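# Stack one keg centred on top of the other

## Task

Set one keg upright and centred on the other keg so that it stays there with no arm supporting it, then open the grippers and pull the arms away from it. Arm foot positions (metres) and headings (degrees counter-clockwise from +x): arm1 x=+0.42 y=+0.46 z=+0.70 facing -98; arm2 x=+0.01 y=+0.47 z=+0.61 facing -81; arm3 x=-0.44 y=+0.52 z=+0.66 facing -97; arm4 x=-0.59 y=-0.23 z=+0.60 facing +58; arm5 x=+0.02 y=-0.46 z=+0.76 facing +81; arm6 x=+0.46 y=-0.52 z=+0.66 facing +108.

## Robot and tools

Setup: six identical i2rt Big YAM arms, arm1 to arm6, each with six revolute joints, a two-finger gripper and a wrist camera. A fixed room camera, cam_high, also views the scene. The arms are bolted around a shared workspace at the foot positions given in the task. The kegs are loose objects, and an outside push may occasionally nudge them. Each hand reaches roughly 1.0 m from its joint1 axis.

Frame: all positions use a single world frame with its origin on the floor and +z up. Headings are measured counter-clockwise from +x, in degrees. The hand point sits halfway between the fingertips. Its z axis runs along the fingers, and its y axis is the direction in which the fingers open and close. When joint1 and joint6 are 0 and the hand is level and pointing forward, the wrist camera sits above the hand and looks toward the fingertips.

execute_actions takes two arguments. The first, actions, is a list holding exactly one action object; an empty list only returns state and images. The second, cameras, is optional: a list of names from arm1_cam_wrist to arm6_cam_wrist, cam_high, or all. Leaving it out, passing null or passing ["all"] returns every camera; [] returns none.

The action object has one key per commanded arm (arm1 to arm6). Each key holds joints, a dictionary keyed by joint name. Every value is an absolute target in that arm's own joint space, not an offset: joint1_rad to joint6_rad in radians, and gripper_m as the fingertip gap in metres. You may name any subset of arms and joints. All named motions start together and finish independently. A joint you leave out keeps pushing toward its previous target. If the call contains an unknown key or an out-of-range value, the whole call is rejected and nothing moves.

Joint ranges and signs:
- joint1_rad -2.879 to 2.879: base yaw, positive counter-clockwise seen from above; at 0 the arm extends along its foot's heading.
- joint2_rad 0 to 3.141: shoulder. At 0 the upper arm lies about level pointing backward; increasing it raises the arm up and over to the front.
- joint3_rad 0 to 3.019: elbow. At 0 the forearm is folded onto the upper arm; larger values open it.
- joint4_rad -1.692 to 1.57: wrist pitch, positive tilts the fingers up.
- joint5_rad -1.57 to 1.57: sideways wrist swing, positive toward the arm's right.
- joint6_rad -2.094 to 2.094: hand roll, positive clockwise when viewed from behind the hand.
- gripper_m 0 to 0.093: fingertip gap. Each finger pad squeezes with up to about 50 to 62 N, less on some grippers.

A joint counts as arrived within ±0.045, ±0.14, ±0.09, ±0.055, ±0.03 and ±0.035 rad for joints 1 to 6, and ±0.003 m for the gripper. The joints move at different speeds, so the hand can sweep a wide arc between two postures. Near kegs or other arms, pass through intermediate postures.

wait: seconds, from 0 to 10. It sends no new command and returns the same state and images as an empty action.

zoom_image: camera (one camera name) and region [x0, y0, x1, y1], a pixel box in that camera's newest full image. The origin is the top-left corner, and the box can be at most 504 by 504 pixels.

read_manual: optional section; licences is the only value. It returns licence text and moves nothing.

finished_scene: scene, an integer from 1 to 2. It ends the current scene for good once the last command has been held, and the result says whether the goal was met.

Reading results: each robot reports joint_positions and joint torques. The torques are six drive outputs for the arm joints only. They carry a fixed offset and scale per unit plus noise, and are nonzero even in free air, so they are a weak contact signal. The pictures line lists the cameras in the same order as the returned images.

joint_status words:
- off_target: the joint stopped short and may still be pushing.
- contact_stop or time_out: the old target is dropped and the joint holds where it stopped. A timed-out joint may instead keep a target no more than 0.375, 0.375, 0.113, 0.225, 0.075 and 0.3 rad (joints 1 to 6) from where it stands and keep pushing; on_its_own names such joints.
- not_followed, together with a joint command not followed line and usually a cause: line: a self- and arm-collision guard withheld that arm's joint targets. The gripper part of the action still runs, and the arm may retry the withheld targets on later actions.

on_its_own covers what this call did not command. Its held at value is the target being held, not the actual position. To relieve a pushing joint, command it to its reported position. A very small change from the current position may not move a joint at all. A joint holding up a load slowly sinks.

Heat: pushing or holding a load warms the motors, even between calls. A MOTOR HOT line appears at 85 °C. At 100 °C an OVER-TEMPERATURE FAULT makes that whole arm and its gripper go limp and fall until they cool. Affected keys then show limit_stop_at_motor_heat, and you should resend their targets. Any stop reported in a result cancels the remaining motion, wait and finish calls in that same reply.

Avoid: two arms pressing on each other, which ends the run; hard impacts between arms; and trusting the collision guard, which can act too late and ignores fingers, gripper housings and wrist cameras. The arms do not stop on contact and will keep pushing hard. Do not drop, slip, slam or topple the kegs. The robots keep holding your last command while you think. Finish by opening the grippers and retracting, so that the top keg stands unsupported.

Each tool is called after ">>>" by a JSON object that holds its "fn" and its "kwargs".

## Session

>>> {"fn": "execute_actions", "kwargs": {"actions": []}}

Scene clock: 0.00 s.
Joint torques (N m, as the arm reports them, + toward a larger angle): no reading
arm1.joint_positions: joint1_rad=+0.335 joint2_rad=+0.552 joint3_rad=+1.370 joint4_rad=-1.331 joint5_rad=+0.108 joint6_rad=-0.405 gripper_m=+0.094
arm1.joint_status: not commanded
arm1.hand: x=+0.4428 y=+0.2492 z=+1.2473 quat_wxyz=(-0.282, -0.424, -0.752, +0.418) (m; scene frame)
arm2.joint_positions: joint1_rad=-0.242 joint2_rad=+0.622 joint3_rad=+1.469 joint4_rad=-1.475 joint5_rad=-0.151 joint6_rad=+0.288 gripper_m=+0.095
arm2.joint_status: not commanded
arm2.hand: x=+0.0204 y=+0.2620 z=+1.1543 quat_wxyz=(-0.392, -0.713, -0.533, +0.232) (m; scene frame)
arm3.joint_positions: joint1_rad=+0.167 joint2_rad=+0.609 joint3_rad=+1.467 joint4_rad=-1.241 joint5_rad=+0.190 joint6_rad=+0.489 gripper_m=+0.095
arm3.joint_status: not commanded
arm3.hand: x=-0.4689 y=+0.2897 z=+1.2622 quat_wxyz=(-0.444, -0.729, -0.394, +0.340) (m; scene frame)
arm4.joint_positions: joint1_rad=-0.407 joint2_rad=+0.532 joint3_rad=+1.318 joint4_rad=-1.422 joint5_rad=-0.044 joint6_rad=-0.500 gripper_m=+0.094
arm4.joint_status: not commanded
arm4.hand: x=-0.4380 y=-0.1079 z=+1.1075 quat_wxyz=(-0.452, +0.478, -0.752, -0.036) (m; scene frame)
arm5.joint_positions: joint1_rad=+0.310 joint2_rad=+0.629 joint3_rad=+1.465 joint4_rad=-1.187 joint5_rad=+0.267 joint6_rad=+0.089 gripper_m=+0.095
arm5.joint_status: not commanded
arm5.hand: x=+0.0331 y=-0.2214 z=+1.3672 quat_wxyz=(-0.438, +0.536, -0.614, -0.380) (m; scene frame)
arm6.joint_positions: joint1_rad=-0.104 joint2_rad=+0.546 joint3_rad=+1.337 joint4_rad=-1.509 joint5_rad=-0.206 joint6_rad=+0.511 gripper_m=+0.094
arm6.joint_status: not commanded
arm6.hand: x=+0.3842 y=-0.3415 z=+1.1558 quat_wxyz=(-0.085, +0.572, -0.706, -0.408) (m; scene frame)
pictures: arm1_cam_wrist, arm2_cam_wrist, arm3_cam_wrist, arm4_cam_wrist, arm5_cam_wrist, arm6_cam_wrist, cam_high
Images, in order (width x height): arm1_cam_wrist 504x504, arm2_cam_wrist 504x504, arm3_cam_wrist 504x504, arm4_cam_wrist 504x504, arm5_cam_wrist 504x504, arm6_cam_wrist 504x504, cam_high 504x504.

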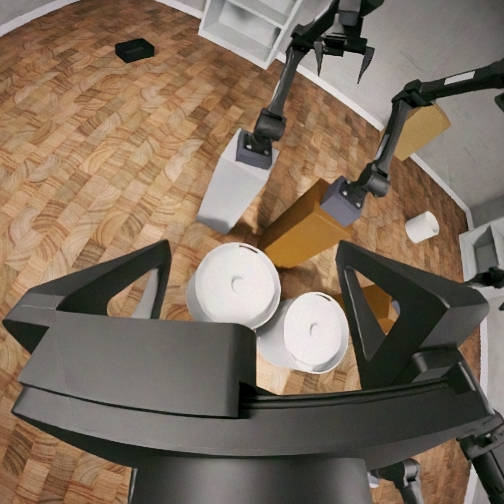

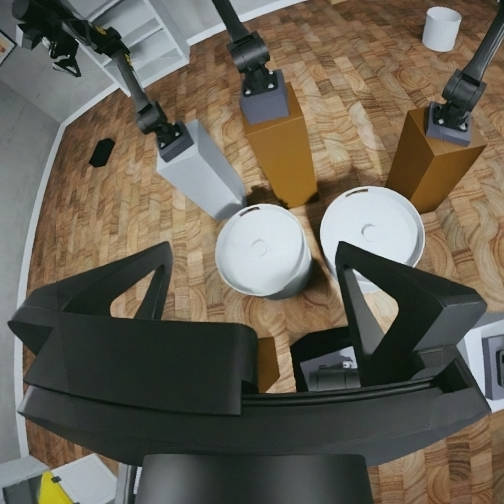

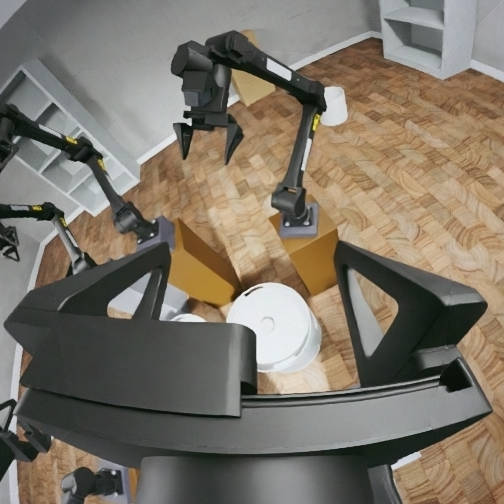

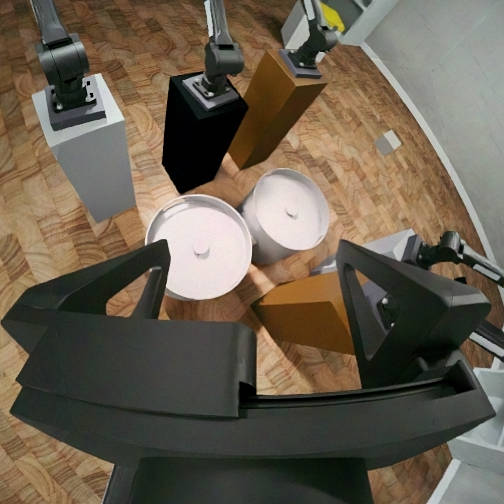

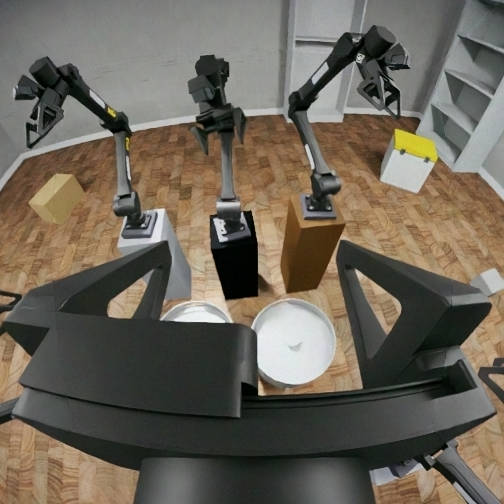

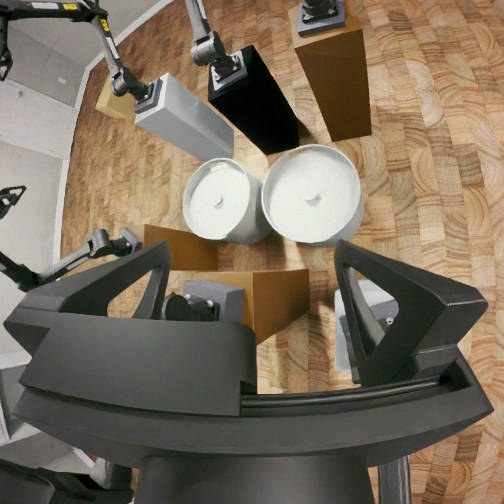

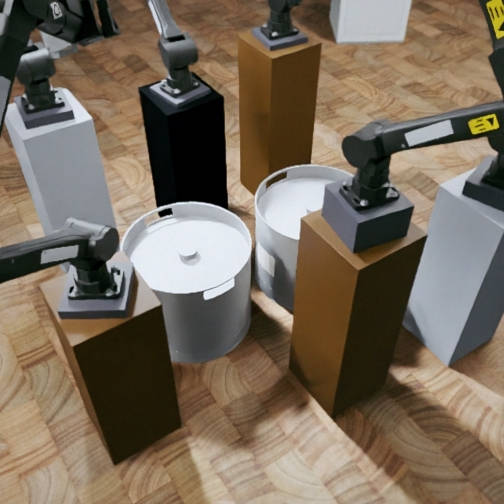

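>>> {"fn": "execute_actions", "kwargs": {"actions": [{"arm2":{"joints":{"joint1_rad":-0.63,"joint2_rad":1.757,"joint3_rad":1.486,"joint4_rad":-1.3,"joint5_rad":0,"joint6_rad":0}},"arm5":{"joints":{"joint1_rad":-0.253,"joint2_rad":1.87,"joint3_rad":1.21,"joint4_rad":-0.91,"joint5_rad":0,"joint6_rad":0}},"arm4":{"joints":{"joint1_rad":0.9}},"arm3":{"joints":{"joint1_rad":-0.4}},"arm6":{"joints":{"joint1_rad":-0.6}},"arm1":{"joints":{"joint1_rad":0.6}}}], "cameras": ["arm2_cam_wrist","arm5_cam_wrist","cam_high"]}}

>>> {"fn": "zoom_image", "kwargs": {"camera": "cam_high", "region": [100,140,400,380]}}

Scene clock: 5.40 s.
Joint torques (N m, as the arm reports them, + toward a larger angle): arm1=[ 1.32  3.38  9.32  1.85 -0.03  0.15] | arm2=[ -1.57 -12.91  11.42   0.79  -0.03  -0.08] | arm3=[-1.15  3.11  9.68  1.84  0.11  0.02] | arm4=[-0.52  4.95 10.14  2.16  0.01  0.05] | arm5=[  3.08 -20.85   8.1    0.5   -0.15  -0.13] | arm6=[-0.6   1.64  8.81  0.82 -0.05 -0.1 ]
arm1.joint_positions: joint1_rad=+0.591 joint2_rad=+0.552 joint3_rad=+1.370 joint4_rad=-1.331 joint5_rad=+0.108 joint6_rad=-0.405 gripper_m=+0.094
arm1.joint_status: all done
arm1.hand: x=+0.4951 y=+0.2621 z=+1.2474 quat_wxyz=(-0.334, -0.324, -0.800, +0.379) (m; scene frame)
arm2.joint_positions: joint1_rad=-0.622 joint2_rad=+1.739 joint3_rad=+1.475 joint4_rad=-1.309 joint5_rad=-0.001 joint6_rad=+0.013 gripper_m=+0.095
arm2.joint_status: all done
arm2.hand: x=-0.2201 y=+0.0027 z=+0.7509 quat_wxyz=(+0.003, -0.853, -0.522, -0.002) (m; scene frame)
arm3.joint_positions: joint1_rad=-0.389 joint2_rad=+0.609 joint3_rad=+1.467 joint4_rad=-1.241 joint5_rad=+0.190 joint6_rad=+0.489 gripper_m=+0.095
arm3.joint_status: all done
arm3.hand: x=-0.5848 y=+0.3358 z=+1.2613 quat_wxyz=(-0.331, -0.810, -0.181, +0.449) (m; scene frame)
arm4.joint_positions: joint1_rad=+0.896 joint2_rad=+0.532 joint3_rad=+1.318 joint4_rad=-1.422 joint5_rad=-0.044 joint6_rad=-0.500 gripper_m=+0.094
arm4.joint_status: all done
arm4.hand: x=-0.6682 y=-0.0414 z=+1.1039 quat_wxyz=(-0.330, +0.839, -0.311, -0.299) (m; scene frame)
arm5.joint_positions: joint1_rad=-0.261 joint2_rad=+1.864 joint3_rad=+1.215 joint4_rad=-0.919 joint5_rad=+0.004 joint6_rad=+0.014 gripper_m=+0.095
arm5.joint_status: all done
arm5.hand: x=+0.2283 y=-0.0042 z=+0.7546 quat_wxyz=(-0.002, +0.536, -0.845, -0.002) (m; scene frame)
arm6.joint_positions: joint1_rad=-0.591 joint2_rad=+0.546 joint3_rad=+1.337 joint4_rad=-1.509 joint5_rad=-0.206 joint6_rad=+0.511 gripper_m=+0.094
arm6.joint_status: all done
arm6.hand: x=+0.4738 y=-0.3280 z=+1.1564 quat_wxyz=(-0.184, +0.386, -0.823, -0.375) (m; scene frame)
pictures: arm2_cam_wrist, arm5_cam_wrist, cam_high
Images, in order (width x height): arm2_cam_wrist 504x504, arm5_cam_wrist 504x504, cam_high 504x504.

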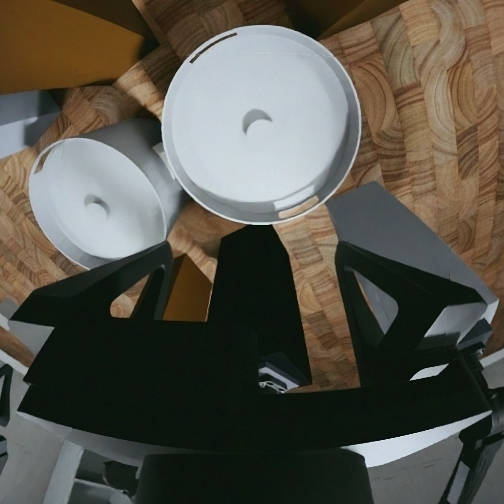

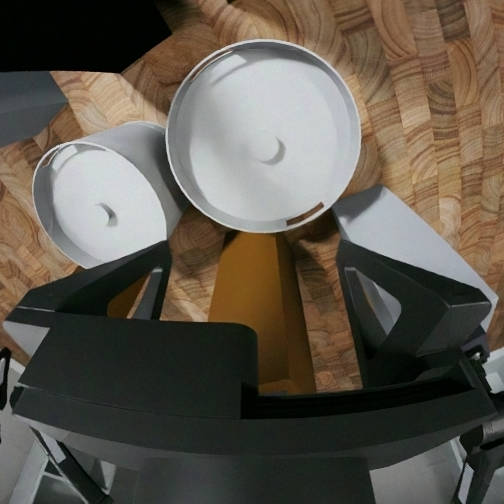

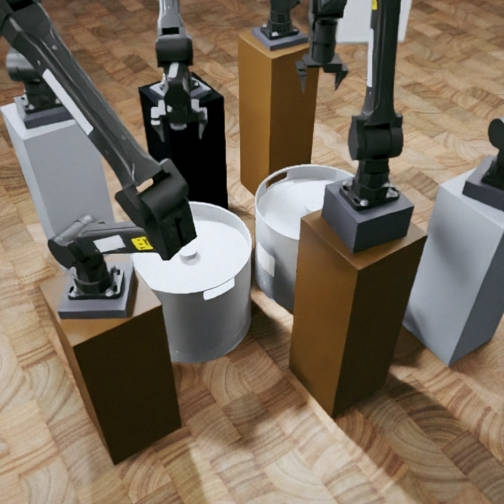

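Region (100, 140, 400, 380) of cam_high's 504x504 image, scaled by 1.680, with more detail than that image has; it fills the top 403 rows of this view, and the rest is white.

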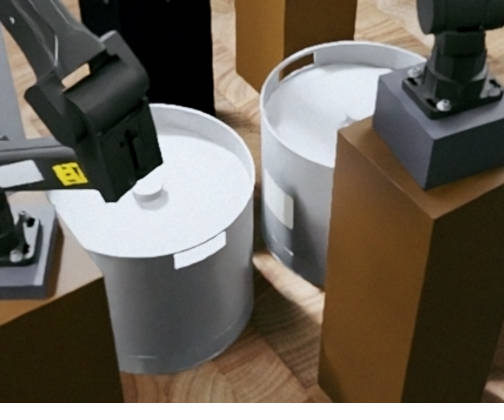

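>>> {"fn": "execute_actions", "kwargs": {"actions": [{"arm2":{"joints":{"joint1_rad":-0.2,"joint2_rad":2.02,"joint3_rad":0.7,"joint4_rad":-0.218,"joint6_rad":1.32}},"arm5":{"joints":{"joint1_rad":-0.7,"joint2_rad":2.526,"joint3_rad":1.148,"joint4_rad":-0.193,"joint6_rad":0.1}}}], "cameras": []}}

>>> {"fn": "execute_actions", "kwargs": {"actions": [{"arm2":{"joints":{"joint1_rad":0.2,"joint3_rad":0.668}}}], "cameras": ["arm2_cam_wrist","arm5_cam_wrist","cam_high"]}}

Scene clock: 9.80 s.
Joint torques (N m, as the arm reports them, + toward a larger angle): arm1=[ 1.96  3.25  9.26  1.82 -0.03  0.15] | arm2=[ -2.02 -11.94   2.71   0.94   0.1    0.21] | arm3=[-1.19  3.13  9.69  1.86  0.1   0.02] | arm4=[-0.62  5.14 10.14  2.12  0.02  0.05] | arm5=[  2.22 -23.09   2.57   0.65  -0.07   0.2 ] | arm6=[-1.93  1.55  8.95  1.27 -0.04 -0.08]
arm1.joint_positions: joint1_rad=+0.591 joint2_rad=+0.552 joint3_rad=+1.370 joint4_rad=-1.331 joint5_rad=+0.108 joint6_rad=-0.405 gripper_m=+0.094
arm1.joint_status: not commanded
arm1.hand: x=+0.4951 y=+0.2621 z=+1.2474 quat_wxyz=(-0.334, -0.324, -0.800, +0.379) (m; scene frame)
arm2.joint_positions: joint1_rad=-0.187 joint2_rad=+2.036 joint3_rad=+0.701 joint4_rad=-0.233 joint5_rad=-0.002 joint6_rad=+1.307 gripper_m=+0.095
arm2.joint_status: all done
arm2.hand: x=+0.0017 y=+0.1289 z=+0.4257 quat_wxyz=(+0.001, -0.993, -0.120, +0.000) (m; scene frame)
arm3.joint_positions: joint1_rad=-0.389 joint2_rad=+0.609 joint3_rad=+1.467 joint4_rad=-1.241 joint5_rad=+0.190 joint6_rad=+0.489 gripper_m=+0.095
arm3.joint_status: not commanded
arm3.hand: x=-0.5848 y=+0.3358 z=+1.2613 quat_wxyz=(-0.331, -0.810, -0.181, +0.449) (m; scene frame)
arm4.joint_positions: joint1_rad=+0.896 joint2_rad=+0.532 joint3_rad=+1.318 joint4_rad=-1.422 joint5_rad=-0.044 joint6_rad=-0.500 gripper_m=+0.094
arm4.joint_status: not commanded
arm4.hand: x=-0.6682 y=-0.0414 z=+1.1039 quat_wxyz=(-0.330, +0.839, -0.311, -0.299) (m; scene frame)
arm5.joint_positions: joint1_rad=-0.697 joint2_rad=+2.530 joint3_rad=+1.141 joint4_rad=-0.204 joint5_rad=+0.001 joint6_rad=+0.088 gripper_m=+0.095
arm5.joint_status: all done
arm5.hand: x=+0.3496 y=-0.1762 z=+0.4281 quat_wxyz=(+0.011, +0.306, -0.952, +0.002) (m; scene frame)
arm6.joint_positions: joint1_rad=-0.591 joint2_rad=+0.546 joint3_rad=+1.337 joint4_rad=-1.509 joint5_rad=-0.206 joint6_rad=+0.511 gripper_m=+0.094
arm6.joint_status: not commanded
arm6.hand: x=+0.4738 y=-0.3280 z=+1.1564 quat_wxyz=(-0.184, +0.386, -0.823, -0.375) (m; scene frame)
pictures: none
No camera images: the call's "cameras" was empty. Leave "cameras" out to get every camera's image.

Scene clock: 10.87 s.
Joint torques (N m, as the arm reports them, + toward a larger angle): arm1=[ 1.43  3.17  9.34  1.84 -0.02  0.16] | arm2=[ -0.75 -11.43   2.31   0.74   0.     0.18] | arm3=[-1.16  3.13  9.69  1.86  0.11  0.02] | arm4=[-0.58  4.98 10.2   2.17  0.01  0.06] | arm5=[  2.59 -22.3    2.68   0.68   0.     0.16] | arm6=[-1.2   2.12  9.1   1.05 -0.03 -0.09]
arm1.joint_positions: joint1_rad=+0.591 joint2_rad=+0.552 joint3_rad=+1.370 joint4_rad=-1.331 joint5_rad=+0.108 joint6_rad=-0.405 gripper_m=+0.094
arm1.joint_status: not commanded
arm1.hand: x=+0.4951 y=+0.2621 z=+1.2474 quat_wxyz=(-0.334, -0.324, -0.800, +0.379) (m; scene frame)
arm2.joint_positions: joint1_rad=+0.198 joint2_rad=+2.034 joint3_rad=+0.668 joint4_rad=-0.230 joint5_rad=+0.000 joint6_rad=+1.308 gripper_m=+0.095
arm2.joint_status: all done
arm2.hand: x=+0.1238 y=+0.1683 z=+0.4235 quat_wxyz=(+0.015, -0.951, -0.307, +0.001) (m; scene frame)
arm3.joint_positions: joint1_rad=-0.389 joint2_rad=+0.609 joint3_rad=+1.467 joint4_rad=-1.241 joint5_rad=+0.190 joint6_rad=+0.489 gripper_m=+0.095
arm3.joint_status: not commanded
arm3.hand: x=-0.5848 y=+0.3358 z=+1.2613 quat_wxyz=(-0.331, -0.810, -0.181, +0.449) (m; scene frame)
arm4.joint_positions: joint1_rad=+0.896 joint2_rad=+0.532 joint3_rad=+1.318 joint4_rad=-1.422 joint5_rad=-0.044 joint6_rad=-0.500 gripper_m=+0.094
arm4.joint_status: not commanded
arm4.hand: x=-0.6682 y=-0.0414 z=+1.1039 quat_wxyz=(-0.330, +0.839, -0.311, -0.299) (m; scene frame)
arm5.joint_positions: joint1_rad=-0.697 joint2_rad=+2.530 joint3_rad=+1.141 joint4_rad=-0.204 joint5_rad=+0.001 joint6_rad=+0.088 gripper_m=+0.095
arm5.joint_status: not commanded
arm5.hand: x=+0.3496 y=-0.1762 z=+0.4281 quat_wxyz=(+0.011, +0.306, -0.952, +0.002) (m; scene frame)
arm6.joint_positions: joint1_rad=-0.591 joint2_rad=+0.546 joint3_rad=+1.337 joint4_rad=-1.509 joint5_rad=-0.206 joint6_rad=+0.511 gripper_m=+0.094
arm6.joint_status: not commanded
arm6.hand: x=+0.4738 y=-0.3280 z=+1.1564 quat_wxyz=(-0.184, +0.386, -0.823, -0.375) (m; scene frame)
pictures: arm2_cam_wrist, arm5_cam_wrist, cam_high
Images, in order (width x height): arm2_cam_wrist 504x504, arm5_cam_wrist 504x504, cam_high 504x504.

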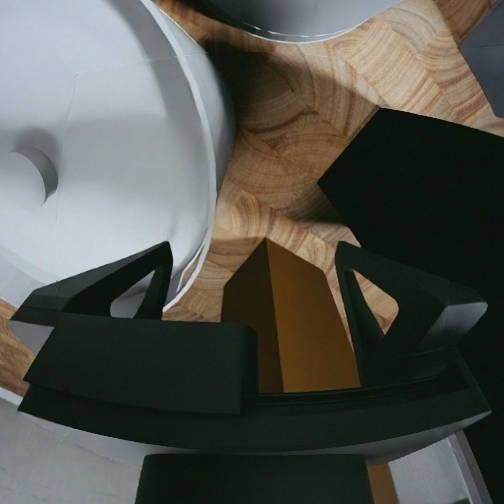

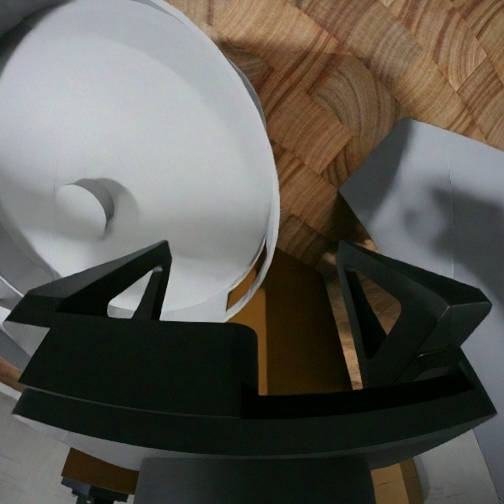

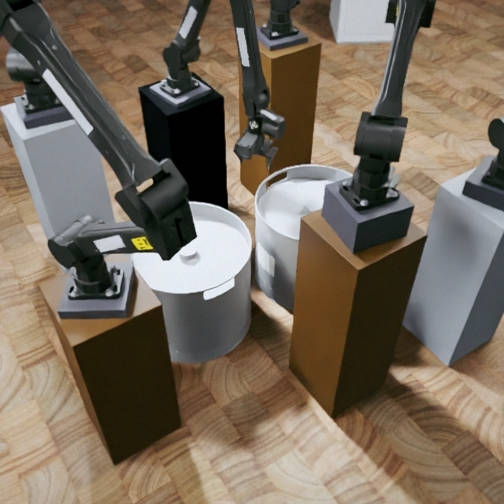

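>>> {"fn": "execute_actions", "kwargs": {"actions": [{"arm2":{"joints":{"joint1_rad":0.185,"joint2_rad":2.335,"joint3_rad":0.84,"joint4_rad":-0.055}},"arm5":{"joints":{"joint1_rad":-0.745,"joint2_rad":2.77,"joint3_rad":1.3,"joint4_rad":-0.08,"joint6_rad":0.06}}}], "cameras": ["arm2_cam_wrist","arm5_cam_wrist","cam_high"]}}

Scene clock: 13.10 s.
Joint torques (N m, as the arm reports them, + toward a larger angle): arm1=[ 1.64  3.03  9.3   1.81 -0.05  0.14] | arm2=[-1.89 -9.11 -0.31  0.25  0.18  0.14] | arm3=[-1.16  3.15  9.68  1.85  0.11  0.02] | arm4=[-0.63  4.97 10.14  2.14  0.    0.05] | arm5=[  2.73 -23.17   1.63   0.6   -0.03  -0.13] | arm6=[-0.95  1.74  8.96  1.07  0.03 -0.03]
arm1.joint_positions: joint1_rad=+0.591 joint2_rad=+0.552 joint3_rad=+1.370 joint4_rad=-1.331 joint5_rad=+0.108 joint6_rad=-0.405 gripper_m=+0.094
arm1.joint_status: not commanded
arm1.hand: x=+0.4951 y=+0.2621 z=+1.2474 quat_wxyz=(-0.334, -0.324, -0.800, +0.379) (m; scene frame)
arm2.joint_positions: joint1_rad=+0.198 joint2_rad=+2.283 joint3_rad=+0.869 joint4_rad=-0.044 joint5_rad=-0.004 joint6_rad=+1.311 gripper_m=+0.095
arm2.joint_status: all done
arm2.hand: x=+0.1542 y=+0.0899 z=+0.3551 quat_wxyz=(-0.053, -0.951, -0.306, -0.005) (m; scene frame)
arm3.joint_positions: joint1_rad=-0.389 joint2_rad=+0.609 joint3_rad=+1.467 joint4_rad=-1.241 joint5_rad=+0.190 joint6_rad=+0.489 gripper_m=+0.095
arm3.joint_status: not commanded
arm3.hand: x=-0.5848 y=+0.3358 z=+1.2613 quat_wxyz=(-0.331, -0.810, -0.181, +0.449) (m; scene frame)
arm4.joint_positions: joint1_rad=+0.896 joint2_rad=+0.532 joint3_rad=+1.318 joint4_rad=-1.422 joint5_rad=-0.044 joint6_rad=-0.500 gripper_m=+0.094
arm4.joint_status: not commanded
arm4.hand: x=-0.6682 y=-0.0414 z=+1.1039 quat_wxyz=(-0.330, +0.839, -0.311, -0.299) (m; scene frame)
arm5.joint_positions: joint1_rad=-0.747 joint2_rad=+2.770 joint3_rad=+1.296 joint4_rad=-0.083 joint5_rad=+0.001 joint6_rad=+0.074 gripper_m=+0.095
arm5.joint_status: all done
arm5.hand: x=+0.3672 y=-0.1898 z=+0.3358 quat_wxyz=(-0.006, +0.288, -0.958, -0.005) (m; scene frame)
arm6.joint_positions: joint1_rad=-0.591 joint2_rad=+0.546 joint3_rad=+1.337 joint4_rad=-1.509 joint5_rad=-0.206 joint6_rad=+0.511 gripper_m=+0.094
arm6.joint_status: not commanded
arm6.hand: x=+0.4738 y=-0.3280 z=+1.1564 quat_wxyz=(-0.184, +0.386, -0.823, -0.375) (m; scene frame)
pictures: arm2_cam_wrist, arm5_cam_wrist, cam_high
Images, in order (width x height): arm2_cam_wrist 504x504, arm5_cam_wrist 504x504, cam_high 504x504.

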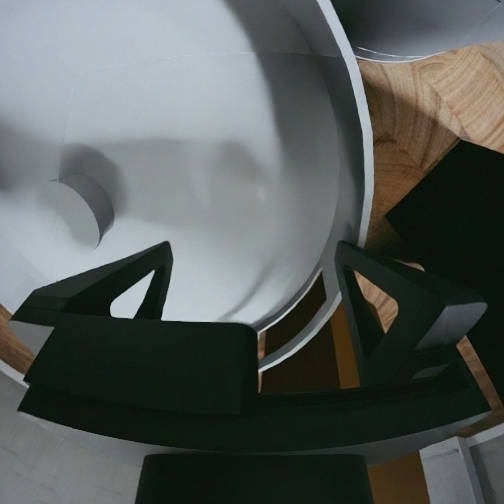

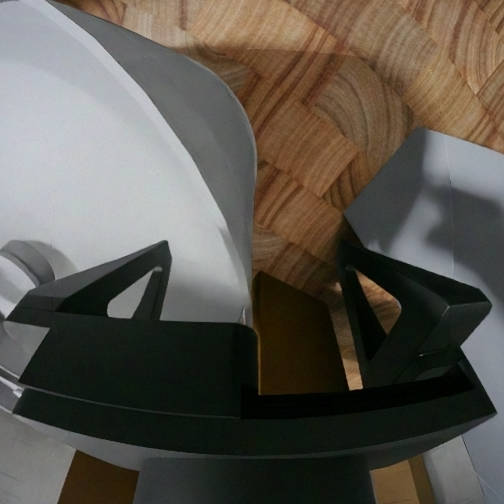

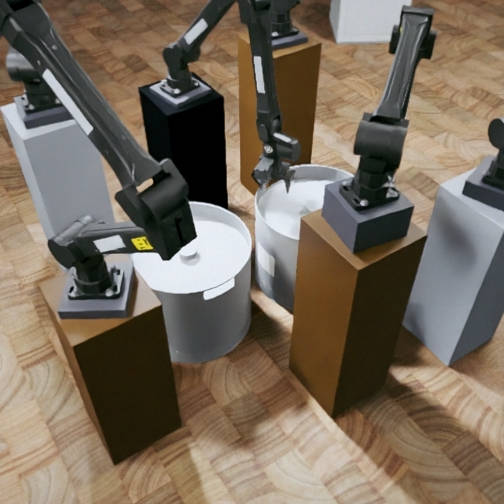

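>>> {"fn": "execute_actions", "kwargs": {"actions": [{"arm2":{"joints":{"joint2_rad":2.17}},"arm5":{"joints":{"joint1_rad":-0.735,"joint2_rad":2.811,"joint3_rad":1.318,"joint4_rad":-0.075,"joint6_rad":-0.08}}}], "cameras": []}}

>>> {"fn": "execute_actions", "kwargs": {"actions": [{"arm2":{"joints":{"joint1_rad":0.07,"joint3_rad":0.806,"joint4_rad":-0.2,"joint6_rad":1.06}}}], "cameras": []}}

>>> {"fn": "execute_actions", "kwargs": {"actions": [{"arm2":{"joints":{"joint2_rad":2.285,"joint3_rad":0.842,"joint4_rad":-0.14}}}], "cameras": []}}

>>> {"fn": "execute_actions", "kwargs": {"actions": [{"arm2":{"joints":{"joint2_rad":2.385,"joint3_rad":0.884,"joint4_rad":-0.06}}}], "cameras": ["arm2_cam_wrist","arm5_cam_wrist","cam_high"]}}

Scene clock: 16.07 s.
Joint torques (N m, as the arm reports them, + toward a larger angle): arm1=[ 1.74  3.27  9.3   1.81 -0.03  0.14] | arm2=[ -1.94 -11.72   3.32   0.39   0.1    0.13] | arm3=[-1.12  3.16  9.69  1.86  0.1   0.02] | arm4=[-0.47  5.06 10.12  2.17  0.01  0.05] | arm5=[  3.74 -20.56   1.93   0.52  -0.01  -0.11] | arm6=[-0.32  1.82  8.79  1.01 -0.03 -0.02]
arm1.joint_positions: joint1_rad=+0.591 joint2_rad=+0.552 joint3_rad=+1.370 joint4_rad=-1.331 joint5_rad=+0.108 joint6_rad=-0.405 gripper_m=+0.094
arm1.joint_status: not commanded
arm1.hand: x=+0.4951 y=+0.2621 z=+1.2474 quat_wxyz=(-0.334, -0.324, -0.800, +0.379) (m; scene frame)
arm2.joint_positions: joint1_rad=+0.198 joint2_rad=+2.169 joint3_rad=+0.837 joint4_rad=-0.044 joint5_rad=-0.002 joint6_rad=+1.311 gripper_m=+0.095
arm2.joint_status: all done
arm2.hand: x=+0.1615 y=+0.0697 z=+0.3966 quat_wxyz=(-0.094, -0.948, -0.305, -0.006) (m; scene frame)
arm3.joint_positions: joint1_rad=-0.389 joint2_rad=+0.609 joint3_rad=+1.467 joint4_rad=-1.241 joint5_rad=+0.190 joint6_rad=+0.489 gripper_m=+0.095
arm3.joint_status: not commanded
arm3.hand: x=-0.5848 y=+0.3358 z=+1.2613 quat_wxyz=(-0.331, -0.810, -0.181, +0.449) (m; scene frame)
arm4.joint_positions: joint1_rad=+0.896 joint2_rad=+0.532 joint3_rad=+1.318 joint4_rad=-1.422 joint5_rad=-0.044 joint6_rad=-0.500 gripper_m=+0.094
arm4.joint_status: not commanded
arm4.hand: x=-0.6682 y=-0.0414 z=+1.1039 quat_wxyz=(-0.330, +0.839, -0.311, -0.299) (m; scene frame)
arm5.joint_positions: joint1_rad=-0.743 joint2_rad=+2.784 joint3_rad=+1.308 joint4_rad=-0.083 joint5_rad=+0.001 joint6_rad=-0.065 gripper_m=+0.095
arm5.joint_status: all done
arm5.hand: x=+0.3656 y=-0.1889 z=+0.3304 quat_wxyz=(-0.005, +0.356, -0.935, -0.004) (m; scene frame)
arm6.joint_positions: joint1_rad=-0.591 joint2_rad=+0.546 joint3_rad=+1.337 joint4_rad=-1.509 joint5_rad=-0.206 joint6_rad=+0.511 gripper_m=+0.094
arm6.joint_status: not commanded
arm6.hand: x=+0.4738 y=-0.3280 z=+1.1564 quat_wxyz=(-0.184, +0.386, -0.823, -0.375) (m; scene frame)
pictures: none
No camera images: the call's "cameras" was empty. Leave "cameras" out to get every camera's image.

Scene clock: 17.33 s.
Joint torques (N m, as the arm reports them, + toward a larger angle): arm1=[ 1.71  3.06  9.33  1.87 -0.02  0.15] | arm2=[ -0.64 -12.13   2.55   0.02   0.    -0.05] | arm3=[-1.13  3.14  9.69  1.87  0.11  0.02] | arm4=[-0.34  4.99 10.15  2.16  0.01  0.05] | arm5=[  3.52 -20.36   2.02   0.51  -0.08  -0.08] | arm6=[-1.32  1.14  9.24  1.14  0.   -0.06]
arm1.joint_positions: joint1_rad=+0.591 joint2_rad=+0.552 joint3_rad=+1.370 joint4_rad=-1.331 joint5_rad=+0.108 joint6_rad=-0.405 gripper_m=+0.094
arm1.joint_status: not commanded
arm1.hand: x=+0.4951 y=+0.2621 z=+1.2474 quat_wxyz=(-0.334, -0.324, -0.800, +0.379) (m; scene frame)
arm2.joint_positions: joint1_rad=+0.065 joint2_rad=+2.169 joint3_rad=+0.806 joint4_rad=-0.185 joint5_rad=+0.000 joint6_rad=+1.073 gripper_m=+0.095
arm2.joint_status: all done
arm2.hand: x=+0.0946 y=+0.1057 z=+0.3896 quat_wxyz=(-0.008, -0.935, -0.356, +0.001) (m; scene frame)
arm3.joint_positions: joint1_rad=-0.389 joint2_rad=+0.609 joint3_rad=+1.467 joint4_rad=-1.241 joint5_rad=+0.190 joint6_rad=+0.489 gripper_m=+0.095
arm3.joint_status: not commanded
arm3.hand: x=-0.5848 y=+0.3358 z=+1.2613 quat_wxyz=(-0.331, -0.810, -0.181, +0.449) (m; scene frame)
arm4.joint_positions: joint1_rad=+0.896 joint2_rad=+0.532 joint3_rad=+1.318 joint4_rad=-1.422 joint5_rad=-0.044 joint6_rad=-0.500 gripper_m=+0.094
arm4.joint_status: not commanded
arm4.hand: x=-0.6682 y=-0.0414 z=+1.1039 quat_wxyz=(-0.330, +0.839, -0.311, -0.299) (m; scene frame)
arm5.joint_positions: joint1_rad=-0.743 joint2_rad=+2.784 joint3_rad=+1.308 joint4_rad=-0.083 joint5_rad=+0.001 joint6_rad=-0.066 gripper_m=+0.095
arm5.joint_status: not commanded
arm5.hand: x=+0.3656 y=-0.1889 z=+0.3304 quat_wxyz=(-0.005, +0.356, -0.935, -0.004) (m; scene frame)
arm6.joint_positions: joint1_rad=-0.591 joint2_rad=+0.546 joint3_rad=+1.337 joint4_rad=-1.509 joint5_rad=-0.206 joint6_rad=+0.511 gripper_m=+0.094
arm6.joint_status: not commanded
arm6.hand: x=+0.4738 y=-0.3280 z=+1.1564 quat_wxyz=(-0.184, +0.386, -0.823, -0.375) (m; scene frame)
pictures: none
No camera images: the call's "cameras" was empty. Leave "cameras" out to get every camera's image.

Scene clock: 18.27 s.
Joint torques (N m, as the arm reports them, + toward a larger angle): arm1=[ 1.51  3.37  9.33  1.84 -0.03  0.14] | arm2=[ -0.5  -10.84   2.     0.82   0.    -0.06] | arm3=[-1.1   3.12  9.69  1.86  0.1   0.02] | arm4=[-0.41  5.12 10.13  2.17  0.01  0.06] | arm5=[  2.77 -19.93   2.12   0.42  -0.01  -0.02] | arm6=[-1.56  1.56  8.91  1.1   0.   -0.04]
arm1.joint_positions: joint1_rad=+0.591 joint2_rad=+0.552 joint3_rad=+1.370 joint4_rad=-1.331 joint5_rad=+0.108 joint6_rad=-0.405 gripper_m=+0.094
arm1.joint_status: not commanded
arm1.hand: x=+0.4951 y=+0.2621 z=+1.2474 quat_wxyz=(-0.334, -0.324, -0.800, +0.379) (m; scene frame)
arm2.joint_positions: joint1_rad=+0.065 joint2_rad=+2.264 joint3_rad=+0.839 joint4_rad=-0.151 joint5_rad=+0.000 joint6_rad=+1.073 gripper_m=+0.095
arm2.joint_status: all done
arm2.hand: x=+0.0934 y=+0.1105 z=+0.3587 quat_wxyz=(+0.005, -0.934, -0.356, +0.000) (m; scene frame)
arm3.joint_positions: joint1_rad=-0.389 joint2_rad=+0.609 joint3_rad=+1.467 joint4_rad=-1.241 joint5_rad=+0.190 joint6_rad=+0.489 gripper_m=+0.095
arm3.joint_status: not commanded
arm3.hand: x=-0.5848 y=+0.3358 z=+1.2613 quat_wxyz=(-0.331, -0.810, -0.181, +0.449) (m; scene frame)
arm4.joint_positions: joint1_rad=+0.896 joint2_rad=+0.532 joint3_rad=+1.318 joint4_rad=-1.422 joint5_rad=-0.044 joint6_rad=-0.500 gripper_m=+0.094
arm4.joint_status: not commanded
arm4.hand: x=-0.6682 y=-0.0414 z=+1.1039 quat_wxyz=(-0.330, +0.839, -0.311, -0.299) (m; scene frame)
arm5.joint_positions: joint1_rad=-0.743 joint2_rad=+2.784 joint3_rad=+1.308 joint4_rad=-0.083 joint5_rad=+0.001 joint6_rad=-0.066 gripper_m=+0.095
arm5.joint_status: not commanded
arm5.hand: x=+0.3656 y=-0.1889 z=+0.3304 quat_wxyz=(-0.005, +0.356, -0.935, -0.004) (m; scene frame)
arm6.joint_positions: joint1_rad=-0.591 joint2_rad=+0.546 joint3_rad=+1.337 joint4_rad=-1.509 joint5_rad=-0.206 joint6_rad=+0.511 gripper_m=+0.094
arm6.joint_status: not commanded
arm6.hand: x=+0.4738 y=-0.3280 z=+1.1564 quat_wxyz=(-0.184, +0.386, -0.823, -0.375) (m; scene frame)
pictures: none
No camera images: the call's "cameras" was empty. Leave "cameras" out to get every camera's image.

Scene clock: 19.13 s.
Joint torques (N m, as the arm reports them, + toward a larger angle): arm1=[ 1.53  3.11  9.28  1.82 -0.04  0.14] | arm2=[ -0.62 -11.43   1.37   0.99   0.    -0.07] | arm3=[-1.14  3.2   9.69  1.86  0.11  0.02] | arm4=[-0.48  5.02 10.13  2.11  0.01  0.05] | arm5=[  3.13 -20.73   2.29   0.72  -0.05  -0.14] | arm6=[-1.01  1.5   8.82  1.48  0.05 -0.1 ]
arm1.joint_positions: joint1_rad=+0.591 joint2_rad=+0.552 joint3_rad=+1.370 joint4_rad=-1.331 joint5_rad=+0.108 joint6_rad=-0.405 gripper_m=+0.094
arm1.joint_status: not commanded
arm1.hand: x=+0.4951 y=+0.2621 z=+1.2474 quat_wxyz=(-0.334, -0.324, -0.800, +0.379) (m; scene frame)
arm2.joint_positions: joint1_rad=+0.065 joint2_rad=+2.361 joint3_rad=+0.883 joint4_rad=-0.074 joint5_rad=+0.000 joint6_rad=+1.072 gripper_m=+0.095
arm2.joint_status: all done
arm2.hand: x=+0.0953 y=+0.1026 z=+0.3267 quat_wxyz=(-0.007, -0.934, -0.356, +0.001) (m; scene frame)
arm3.joint_positions: joint1_rad=-0.389 joint2_rad=+0.609 joint3_rad=+1.467 joint4_rad=-1.241 joint5_rad=+0.190 joint6_rad=+0.489 gripper_m=+0.095
arm3.joint_status: not commanded
arm3.hand: x=-0.5848 y=+0.3358 z=+1.2613 quat_wxyz=(-0.331, -0.810, -0.181, +0.449) (m; scene frame)
arm4.joint_positions: joint1_rad=+0.896 joint2_rad=+0.532 joint3_rad=+1.318 joint4_rad=-1.422 joint5_rad=-0.044 joint6_rad=-0.500 gripper_m=+0.094
arm4.joint_status: not commanded
arm4.hand: x=-0.6682 y=-0.0414 z=+1.1039 quat_wxyz=(-0.330, +0.839, -0.311, -0.299) (m; scene frame)
arm5.joint_positions: joint1_rad=-0.743 joint2_rad=+2.784 joint3_rad=+1.308 joint4_rad=-0.083 joint5_rad=+0.001 joint6_rad=-0.066 gripper_m=+0.095
arm5.joint_status: not commanded
arm5.hand: x=+0.3656 y=-0.1889 z=+0.3304 quat_wxyz=(-0.005, +0.356, -0.935, -0.004) (m; scene frame)
arm6.joint_positions: joint1_rad=-0.591 joint2_rad=+0.546 joint3_rad=+1.337 joint4_rad=-1.509 joint5_rad=-0.206 joint6_rad=+0.511 gripper_m=+0.094
arm6.joint_status: not commanded
arm6.hand: x=+0.4738 y=-0.3280 z=+1.1564 quat_wxyz=(-0.184, +0.386, -0.823, -0.375) (m; scene frame)
pictures: arm2_cam_wrist, arm5_cam_wrist, cam_high
Images, in order (width x height): arm2_cam_wrist 504x504, arm5_cam_wrist 504x504, cam_high 504x504.

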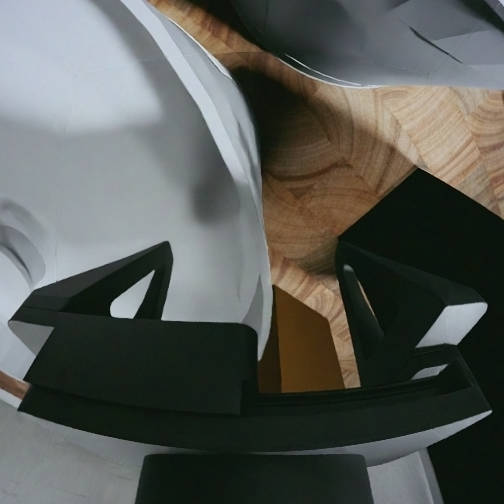

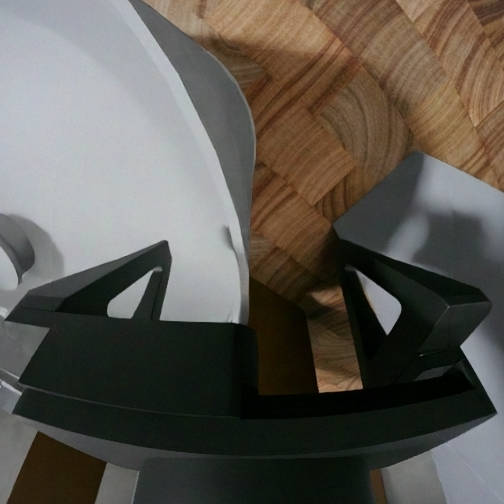

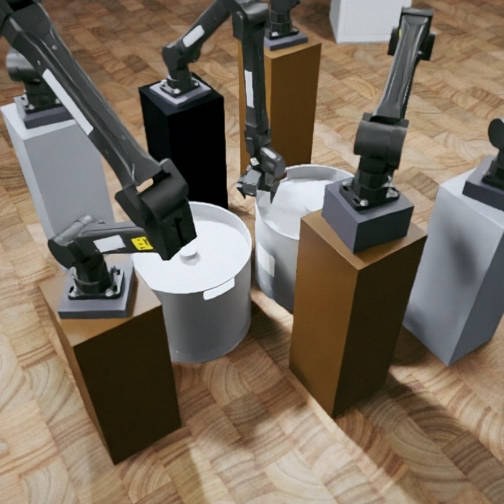

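>>> {"fn": "execute_actions", "kwargs": {"actions": [{"arm2":{"joints":{"joint2_rad":2.43,"joint3_rad":0.9,"joint4_rad":-0.04}},"arm5":{"joints":{"joint1_rad":-0.72,"joint2_rad":2.86,"joint3_rad":1.34,"joint4_rad":-0.06}}}], "cameras": []}}

>>> {"fn": "execute_actions", "kwargs": {"actions": [{"arm2":{"joints":{"gripper_m":0}},"arm5":{"joints":{"gripper_m":0}}}], "cameras": []}}

>>> {"fn": "execute_actions", "kwargs": {"actions": [{"arm2":{"joints":{"joint2_rad":2.27,"joint3_rad":0.88,"joint4_rad":-0.08}},"arm5":{"joints":{"joint2_rad":2.69,"joint3_rad":1.31,"joint4_rad":-0.085}}}], "cameras": ["arm2_cam_wrist","arm5_cam_wrist","cam_high"]}}

Scene clock: 21.07 s.
Joint torques (N m, as the arm reports them, + toward a larger angle): arm1=[ 1.48  3.01  9.37  1.85 -0.06  0.14] | arm2=[ -0.63 -10.79   1.42   0.86   0.    -0.07] | arm3=[-1.14  3.17  9.69  1.86  0.11  0.02] | arm4=[-0.67  4.89 10.13  2.14  0.01  0.05] | arm5=[  3.3  -21.15   1.21   0.72  -0.11  -0.11] | arm6=[-1.32  2.95  8.92  0.93 -0.05 -0.06]
arm1.joint_positions: joint1_rad=+0.591 joint2_rad=+0.552 joint3_rad=+1.370 joint4_rad=-1.331 joint5_rad=+0.108 joint6_rad=-0.405 gripper_m=+0.094
arm1.joint_status: not commanded
arm1.hand: x=+0.4951 y=+0.2621 z=+1.2474 quat_wxyz=(-0.334, -0.324, -0.800, +0.379) (m; scene frame)
arm2.joint_positions: joint1_rad=+0.065 joint2_rad=+2.401 joint3_rad=+0.896 joint4_rad=-0.054 joint5_rad=+0.000 joint6_rad=+1.072 gripper_m=+0.095
arm2.joint_status: all done
arm2.hand: x=+0.0945 y=+0.1059 z=+0.3130 quat_wxyz=(-0.003, -0.934, -0.356, +0.001) (m; scene frame)
arm3.joint_positions: joint1_rad=-0.389 joint2_rad=+0.609 joint3_rad=+1.467 joint4_rad=-1.241 joint5_rad=+0.190 joint6_rad=+0.489 gripper_m=+0.095
arm3.joint_status: not commanded
arm3.hand: x=-0.5848 y=+0.3358 z=+1.2613 quat_wxyz=(-0.331, -0.810, -0.181, +0.449) (m; scene frame)
arm4.joint_positions: joint1_rad=+0.896 joint2_rad=+0.532 joint3_rad=+1.318 joint4_rad=-1.422 joint5_rad=-0.044 joint6_rad=-0.500 gripper_m=+0.094
arm4.joint_status: not commanded
arm4.hand: x=-0.6682 y=-0.0414 z=+1.1039 quat_wxyz=(-0.330, +0.839, -0.311, -0.299) (m; scene frame)
arm5.joint_positions: joint1_rad=-0.725 joint2_rad=+2.841 joint3_rad=+1.337 joint4_rad=-0.069 joint5_rad=+0.001 joint6_rad=-0.066 gripper_m=+0.095
arm5.joint_status: all done
arm5.hand: x=+0.3520 y=-0.1892 z=+0.3077 quat_wxyz=(+0.002, +0.365, -0.931, -0.002) (m; scene frame)
arm6.joint_positions: joint1_rad=-0.591 joint2_rad=+0.546 joint3_rad=+1.337 joint4_rad=-1.509 joint5_rad=-0.206 joint6_rad=+0.511 gripper_m=+0.094
arm6.joint_status: not commanded
arm6.hand: x=+0.4738 y=-0.3280 z=+1.1564 quat_wxyz=(-0.184, +0.386, -0.823, -0.375) (m; scene frame)
pictures: none
No camera images: the call's "cameras" was empty. Leave "cameras" out to get every camera's image.

Scene clock: 21.93 s.
Joint torques (N m, as the arm reports them, + toward a larger angle): arm1=[ 1.52  3.13  9.36  1.84 -0.05  0.13] | arm2=[ -0.6  -10.85   1.48   0.91  -0.23   0.43] | arm3=[-1.11  3.16  9.7   1.86  0.11  0.02] | arm4=[-0.61  4.98 10.15  2.17  0.02  0.07] | arm5=[  3.11 -21.05   1.15   0.57  -0.67  -0.35] | arm6=[-1.21  2.65  9.11  1.31 -0.02 -0.05]
arm1.joint_positions: joint1_rad=+0.591 joint2_rad=+0.552 joint3_rad=+1.370 joint4_rad=-1.331 joint5_rad=+0.108 joint6_rad=-0.405 gripper_m=+0.094
arm1.joint_status: not commanded
arm1.hand: x=+0.4951 y=+0.2621 z=+1.2474 quat_wxyz=(-0.334, -0.324, -0.800, +0.379) (m; scene frame)
arm2.joint_positions: joint1_rad=+0.066 joint2_rad=+2.402 joint3_rad=+0.894 joint4_rad=-0.053 joint5_rad=+0.005 joint6_rad=+1.024 gripper_m=+0.002
arm2.joint_status: all done
arm2.hand: x=+0.0935 y=+0.1074 z=+0.3127 quat_wxyz=(-0.002, -0.925, -0.379, +0.003) (m; scene frame)
arm3.joint_positions: joint1_rad=-0.389 joint2_rad=+0.609 joint3_rad=+1.467 joint4_rad=-1.241 joint5_rad=+0.190 joint6_rad=+0.489 gripper_m=+0.095
arm3.joint_status: not commanded
arm3.hand: x=-0.5848 y=+0.3358 z=+1.2613 quat_wxyz=(-0.331, -0.810, -0.181, +0.449) (m; scene frame)
arm4.joint_positions: joint1_rad=+0.896 joint2_rad=+0.532 joint3_rad=+1.318 joint4_rad=-1.422 joint5_rad=-0.044 joint6_rad=-0.500 gripper_m=+0.094
arm4.joint_status: not commanded
arm4.hand: x=-0.6682 y=-0.0414 z=+1.1039 quat_wxyz=(-0.330, +0.839, -0.311, -0.299) (m; scene frame)
arm5.joint_positions: joint1_rad=-0.727 joint2_rad=+2.841 joint3_rad=+1.337 joint4_rad=-0.068 joint5_rad=+0.015 joint6_rad=-0.040 gripper_m=+0.002
arm5.joint_status: all done
arm5.hand: x=+0.3545 y=-0.1918 z=+0.3077 quat_wxyz=(-0.001, +0.351, -0.936, +0.005) (m; scene frame)
arm6.joint_positions: joint1_rad=-0.591 joint2_rad=+0.546 joint3_rad=+1.337 joint4_rad=-1.509 joint5_rad=-0.206 joint6_rad=+0.511 gripper_m=+0.094
arm6.joint_status: not commanded
arm6.hand: x=+0.4738 y=-0.3280 z=+1.1564 quat_wxyz=(-0.184, +0.386, -0.823, -0.375) (m; scene frame)
pictures: none
No camera images: the call's "cameras" was empty. Leave "cameras" out to get every camera's image.

Scene clock: 23.93 s.
Joint torques (N m, as the arm reports them, + toward a larger angle): arm1=[ 1.55  3.15  9.25  1.81 -0.03  0.14] | arm2=[ -0.54 -22.36  -0.17  -0.31  -0.23   0.43] | arm3=[-1.16  3.13  9.69  1.85  0.1   0.02] | arm4=[-0.68  4.97 10.13  2.15  0.02  0.05] | arm5=[  3.04 -36.45  -1.34  -0.22  -0.68  -0.4 ] | arm6=[-1.23  1.41  8.97  1.24 -0.01 -0.11]
arm1.joint_positions: joint1_rad=+0.591 joint2_rad=+0.552 joint3_rad=+1.370 joint4_rad=-1.331 joint5_rad=+0.108 joint6_rad=-0.405 gripper_m=+0.094
arm1.joint_status: not commanded
arm1.hand: x=+0.4951 y=+0.2621 z=+1.2474 quat_wxyz=(-0.334, -0.324, -0.800, +0.379) (m; scene frame)
arm2.joint_positions: joint1_rad=+0.066 joint2_rad=+2.397 joint3_rad=+0.893 joint4_rad=-0.056 joint5_rad=+0.005 joint6_rad=+1.023 gripper_m=+0.002
arm2.joint_status: all done
arm2.hand: x=+0.0936 y=+0.1069 z=+0.3142 quat_wxyz=(-0.002, -0.925, -0.379, +0.003) (m; scene frame)
arm3.joint_positions: joint1_rad=-0.389 joint2_rad=+0.609 joint3_rad=+1.467 joint4_rad=-1.241 joint5_rad=+0.190 joint6_rad=+0.489 gripper_m=+0.095
arm3.joint_status: not commanded
arm3.hand: x=-0.5848 y=+0.3358 z=+1.2613 quat_wxyz=(-0.331, -0.810, -0.181, +0.449) (m; scene frame)
arm4.joint_positions: joint1_rad=+0.896 joint2_rad=+0.532 joint3_rad=+1.318 joint4_rad=-1.422 joint5_rad=-0.044 joint6_rad=-0.500 gripper_m=+0.094
arm4.joint_status: not commanded
arm4.hand: x=-0.6682 y=-0.0414 z=+1.1039 quat_wxyz=(-0.330, +0.839, -0.311, -0.299) (m; scene frame)
arm5.joint_positions: joint1_rad=-0.727 joint2_rad=+2.836 joint3_rad=+1.335 joint4_rad=-0.068 joint5_rad=+0.015 joint6_rad=-0.040 gripper_m=+0.002
arm5.joint_status: joint2_rad time_out (moved -0.005 of -0.151); the others done
arm5.on_its_own: joint2_rad reads +2.836 and still pushes toward +2.690 since a time_out
arm5.hand: x=+0.3560 y=-0.1906 z=+0.3098 quat_wxyz=(-0.003, +0.351, -0.936, +0.004) (m; scene frame)
arm6.joint_positions: joint1_rad=-0.591 joint2_rad=+0.546 joint3_rad=+1.337 joint4_rad=-1.509 joint5_rad=-0.206 joint6_rad=+0.511 gripper_m=+0.094
arm6.joint_status: not commanded
arm6.hand: x=+0.4738 y=-0.3280 z=+1.1564 quat_wxyz=(-0.184, +0.386, -0.823, -0.375) (m; scene frame)
pictures: arm2_cam_wrist, arm5_cam_wrist, cam_high
Images, in order (width x height): arm2_cam_wrist 504x504, arm5_cam_wrist 504x504, cam_high 504x504.

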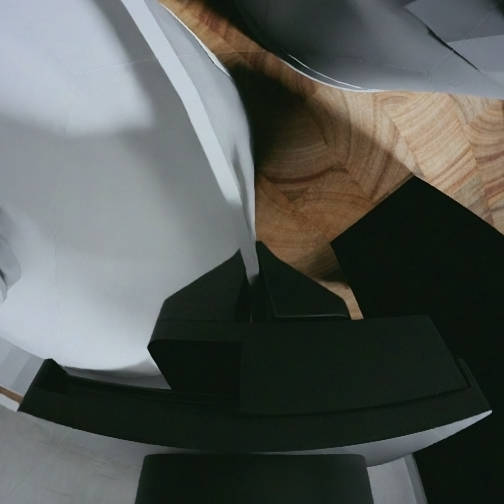

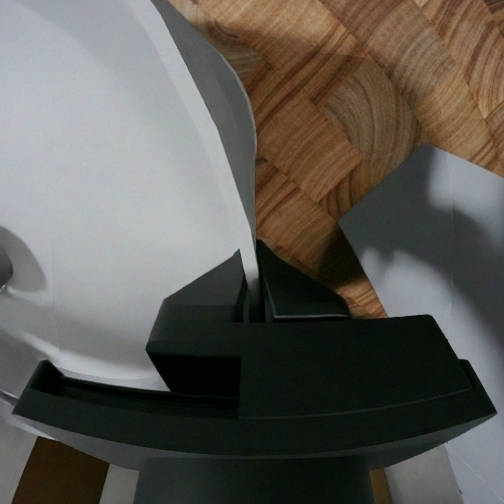

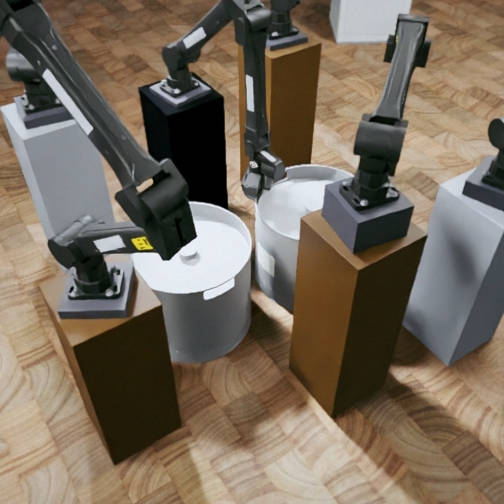

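>>> {"fn": "execute_actions", "kwargs": {"actions": [{"arm2":{"joints":{"joint2_rad":2.15}},"arm5":{"joints":{"joint2_rad":2.56}}}], "cameras": ["arm2_cam_wrist","cam_high"]}}

Scene clock: 26.63 s.
Joint torques (N m, as the arm reports them, + toward a larger angle): arm1=[ 1.55  2.97  9.31  1.88 -0.03  0.15] | arm2=[ -0.6  -28.54   1.38  -0.05  -0.28   0.33] | arm3=[-1.14  3.14  9.69  1.85  0.11  0.02] | arm4=[-0.49  5.06 10.14  2.13  0.01  0.05] | arm5=[  2.68 -46.56   1.21  -0.26  -0.59  -0.49] | arm6=[-0.45  1.1   8.87  0.9  -0.05 -0.03]
arm1.joint_positions: joint1_rad=+0.591 joint2_rad=+0.552 joint3_rad=+1.370 joint4_rad=-1.331 joint5_rad=+0.108 joint6_rad=-0.405 gripper_m=+0.094
arm1.joint_status: not commanded
arm1.hand: x=+0.4951 y=+0.2621 z=+1.2474 quat_wxyz=(-0.334, -0.324, -0.800, +0.379) (m; scene frame)
arm2.joint_positions: joint1_rad=+0.066 joint2_rad=+2.365 joint3_rad=+0.876 joint4_rad=-0.066 joint5_rad=+0.006 joint6_rad=+1.033 gripper_m=+0.002
arm2.joint_status: joint2_rad time_out (moved -0.033 of -0.247)
arm2.on_its_own: joint2_rad reads +2.365 and still pushes toward +2.150 since a time_out
arm2.hand: x=+0.0937 y=+0.1058 z=+0.3252 quat_wxyz=(-0.005, -0.927, -0.375, +0.004) (m; scene frame)
arm3.joint_positions: joint1_rad=-0.389 joint2_rad=+0.609 joint3_rad=+1.467 joint4_rad=-1.241 joint5_rad=+0.190 joint6_rad=+0.489 gripper_m=+0.095
arm3.joint_status: not commanded
arm3.hand: x=-0.5848 y=+0.3358 z=+1.2613 quat_wxyz=(-0.331, -0.810, -0.181, +0.449) (m; scene frame)
arm4.joint_positions: joint1_rad=+0.896 joint2_rad=+0.532 joint3_rad=+1.318 joint4_rad=-1.422 joint5_rad=-0.044 joint6_rad=-0.500 gripper_m=+0.094
arm4.joint_status: not commanded
arm4.hand: x=-0.6682 y=-0.0414 z=+1.1039 quat_wxyz=(-0.330, +0.839, -0.311, -0.299) (m; scene frame)
arm5.joint_positions: joint1_rad=-0.727 joint2_rad=+2.808 joint3_rad=+1.307 joint4_rad=-0.072 joint5_rad=+0.013 joint6_rad=-0.025 gripper_m=+0.002
arm5.joint_status: joint2_rad time_out (moved -0.028 of -0.276)
arm5.on_its_own: joint2_rad reads +2.808 and still pushes toward +2.560 since a time_out
arm5.hand: x=+0.3533 y=-0.1919 z=+0.3204 quat_wxyz=(+0.000, +0.345, -0.939, +0.004) (m; scene frame)
arm6.joint_positions: joint1_rad=-0.591 joint2_rad=+0.546 joint3_rad=+1.337 joint4_rad=-1.509 joint5_rad=-0.206 joint6_rad=+0.511 gripper_m=+0.094
arm6.joint_status: not commanded
arm6.hand: x=+0.4738 y=-0.3280 z=+1.1564 quat_wxyz=(-0.184, +0.386, -0.823, -0.375) (m; scene frame)
pictures: arm2_cam_wrist, cam_high
Images, in order (width x height): arm2_cam_wrist 504x504, cam_high 504x504.

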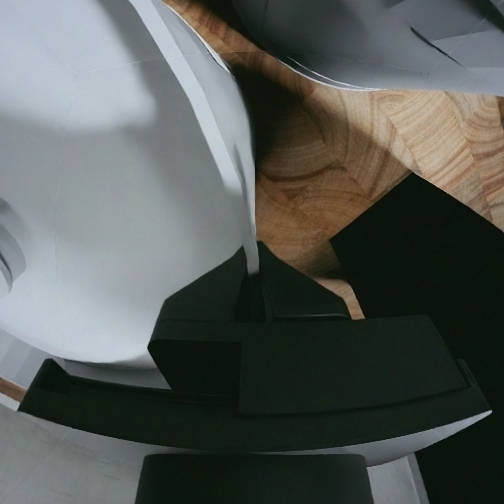

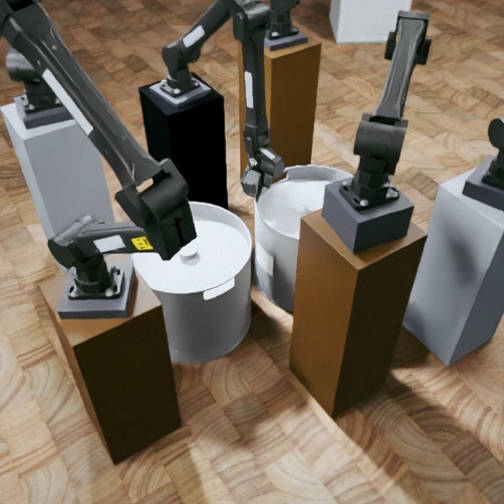

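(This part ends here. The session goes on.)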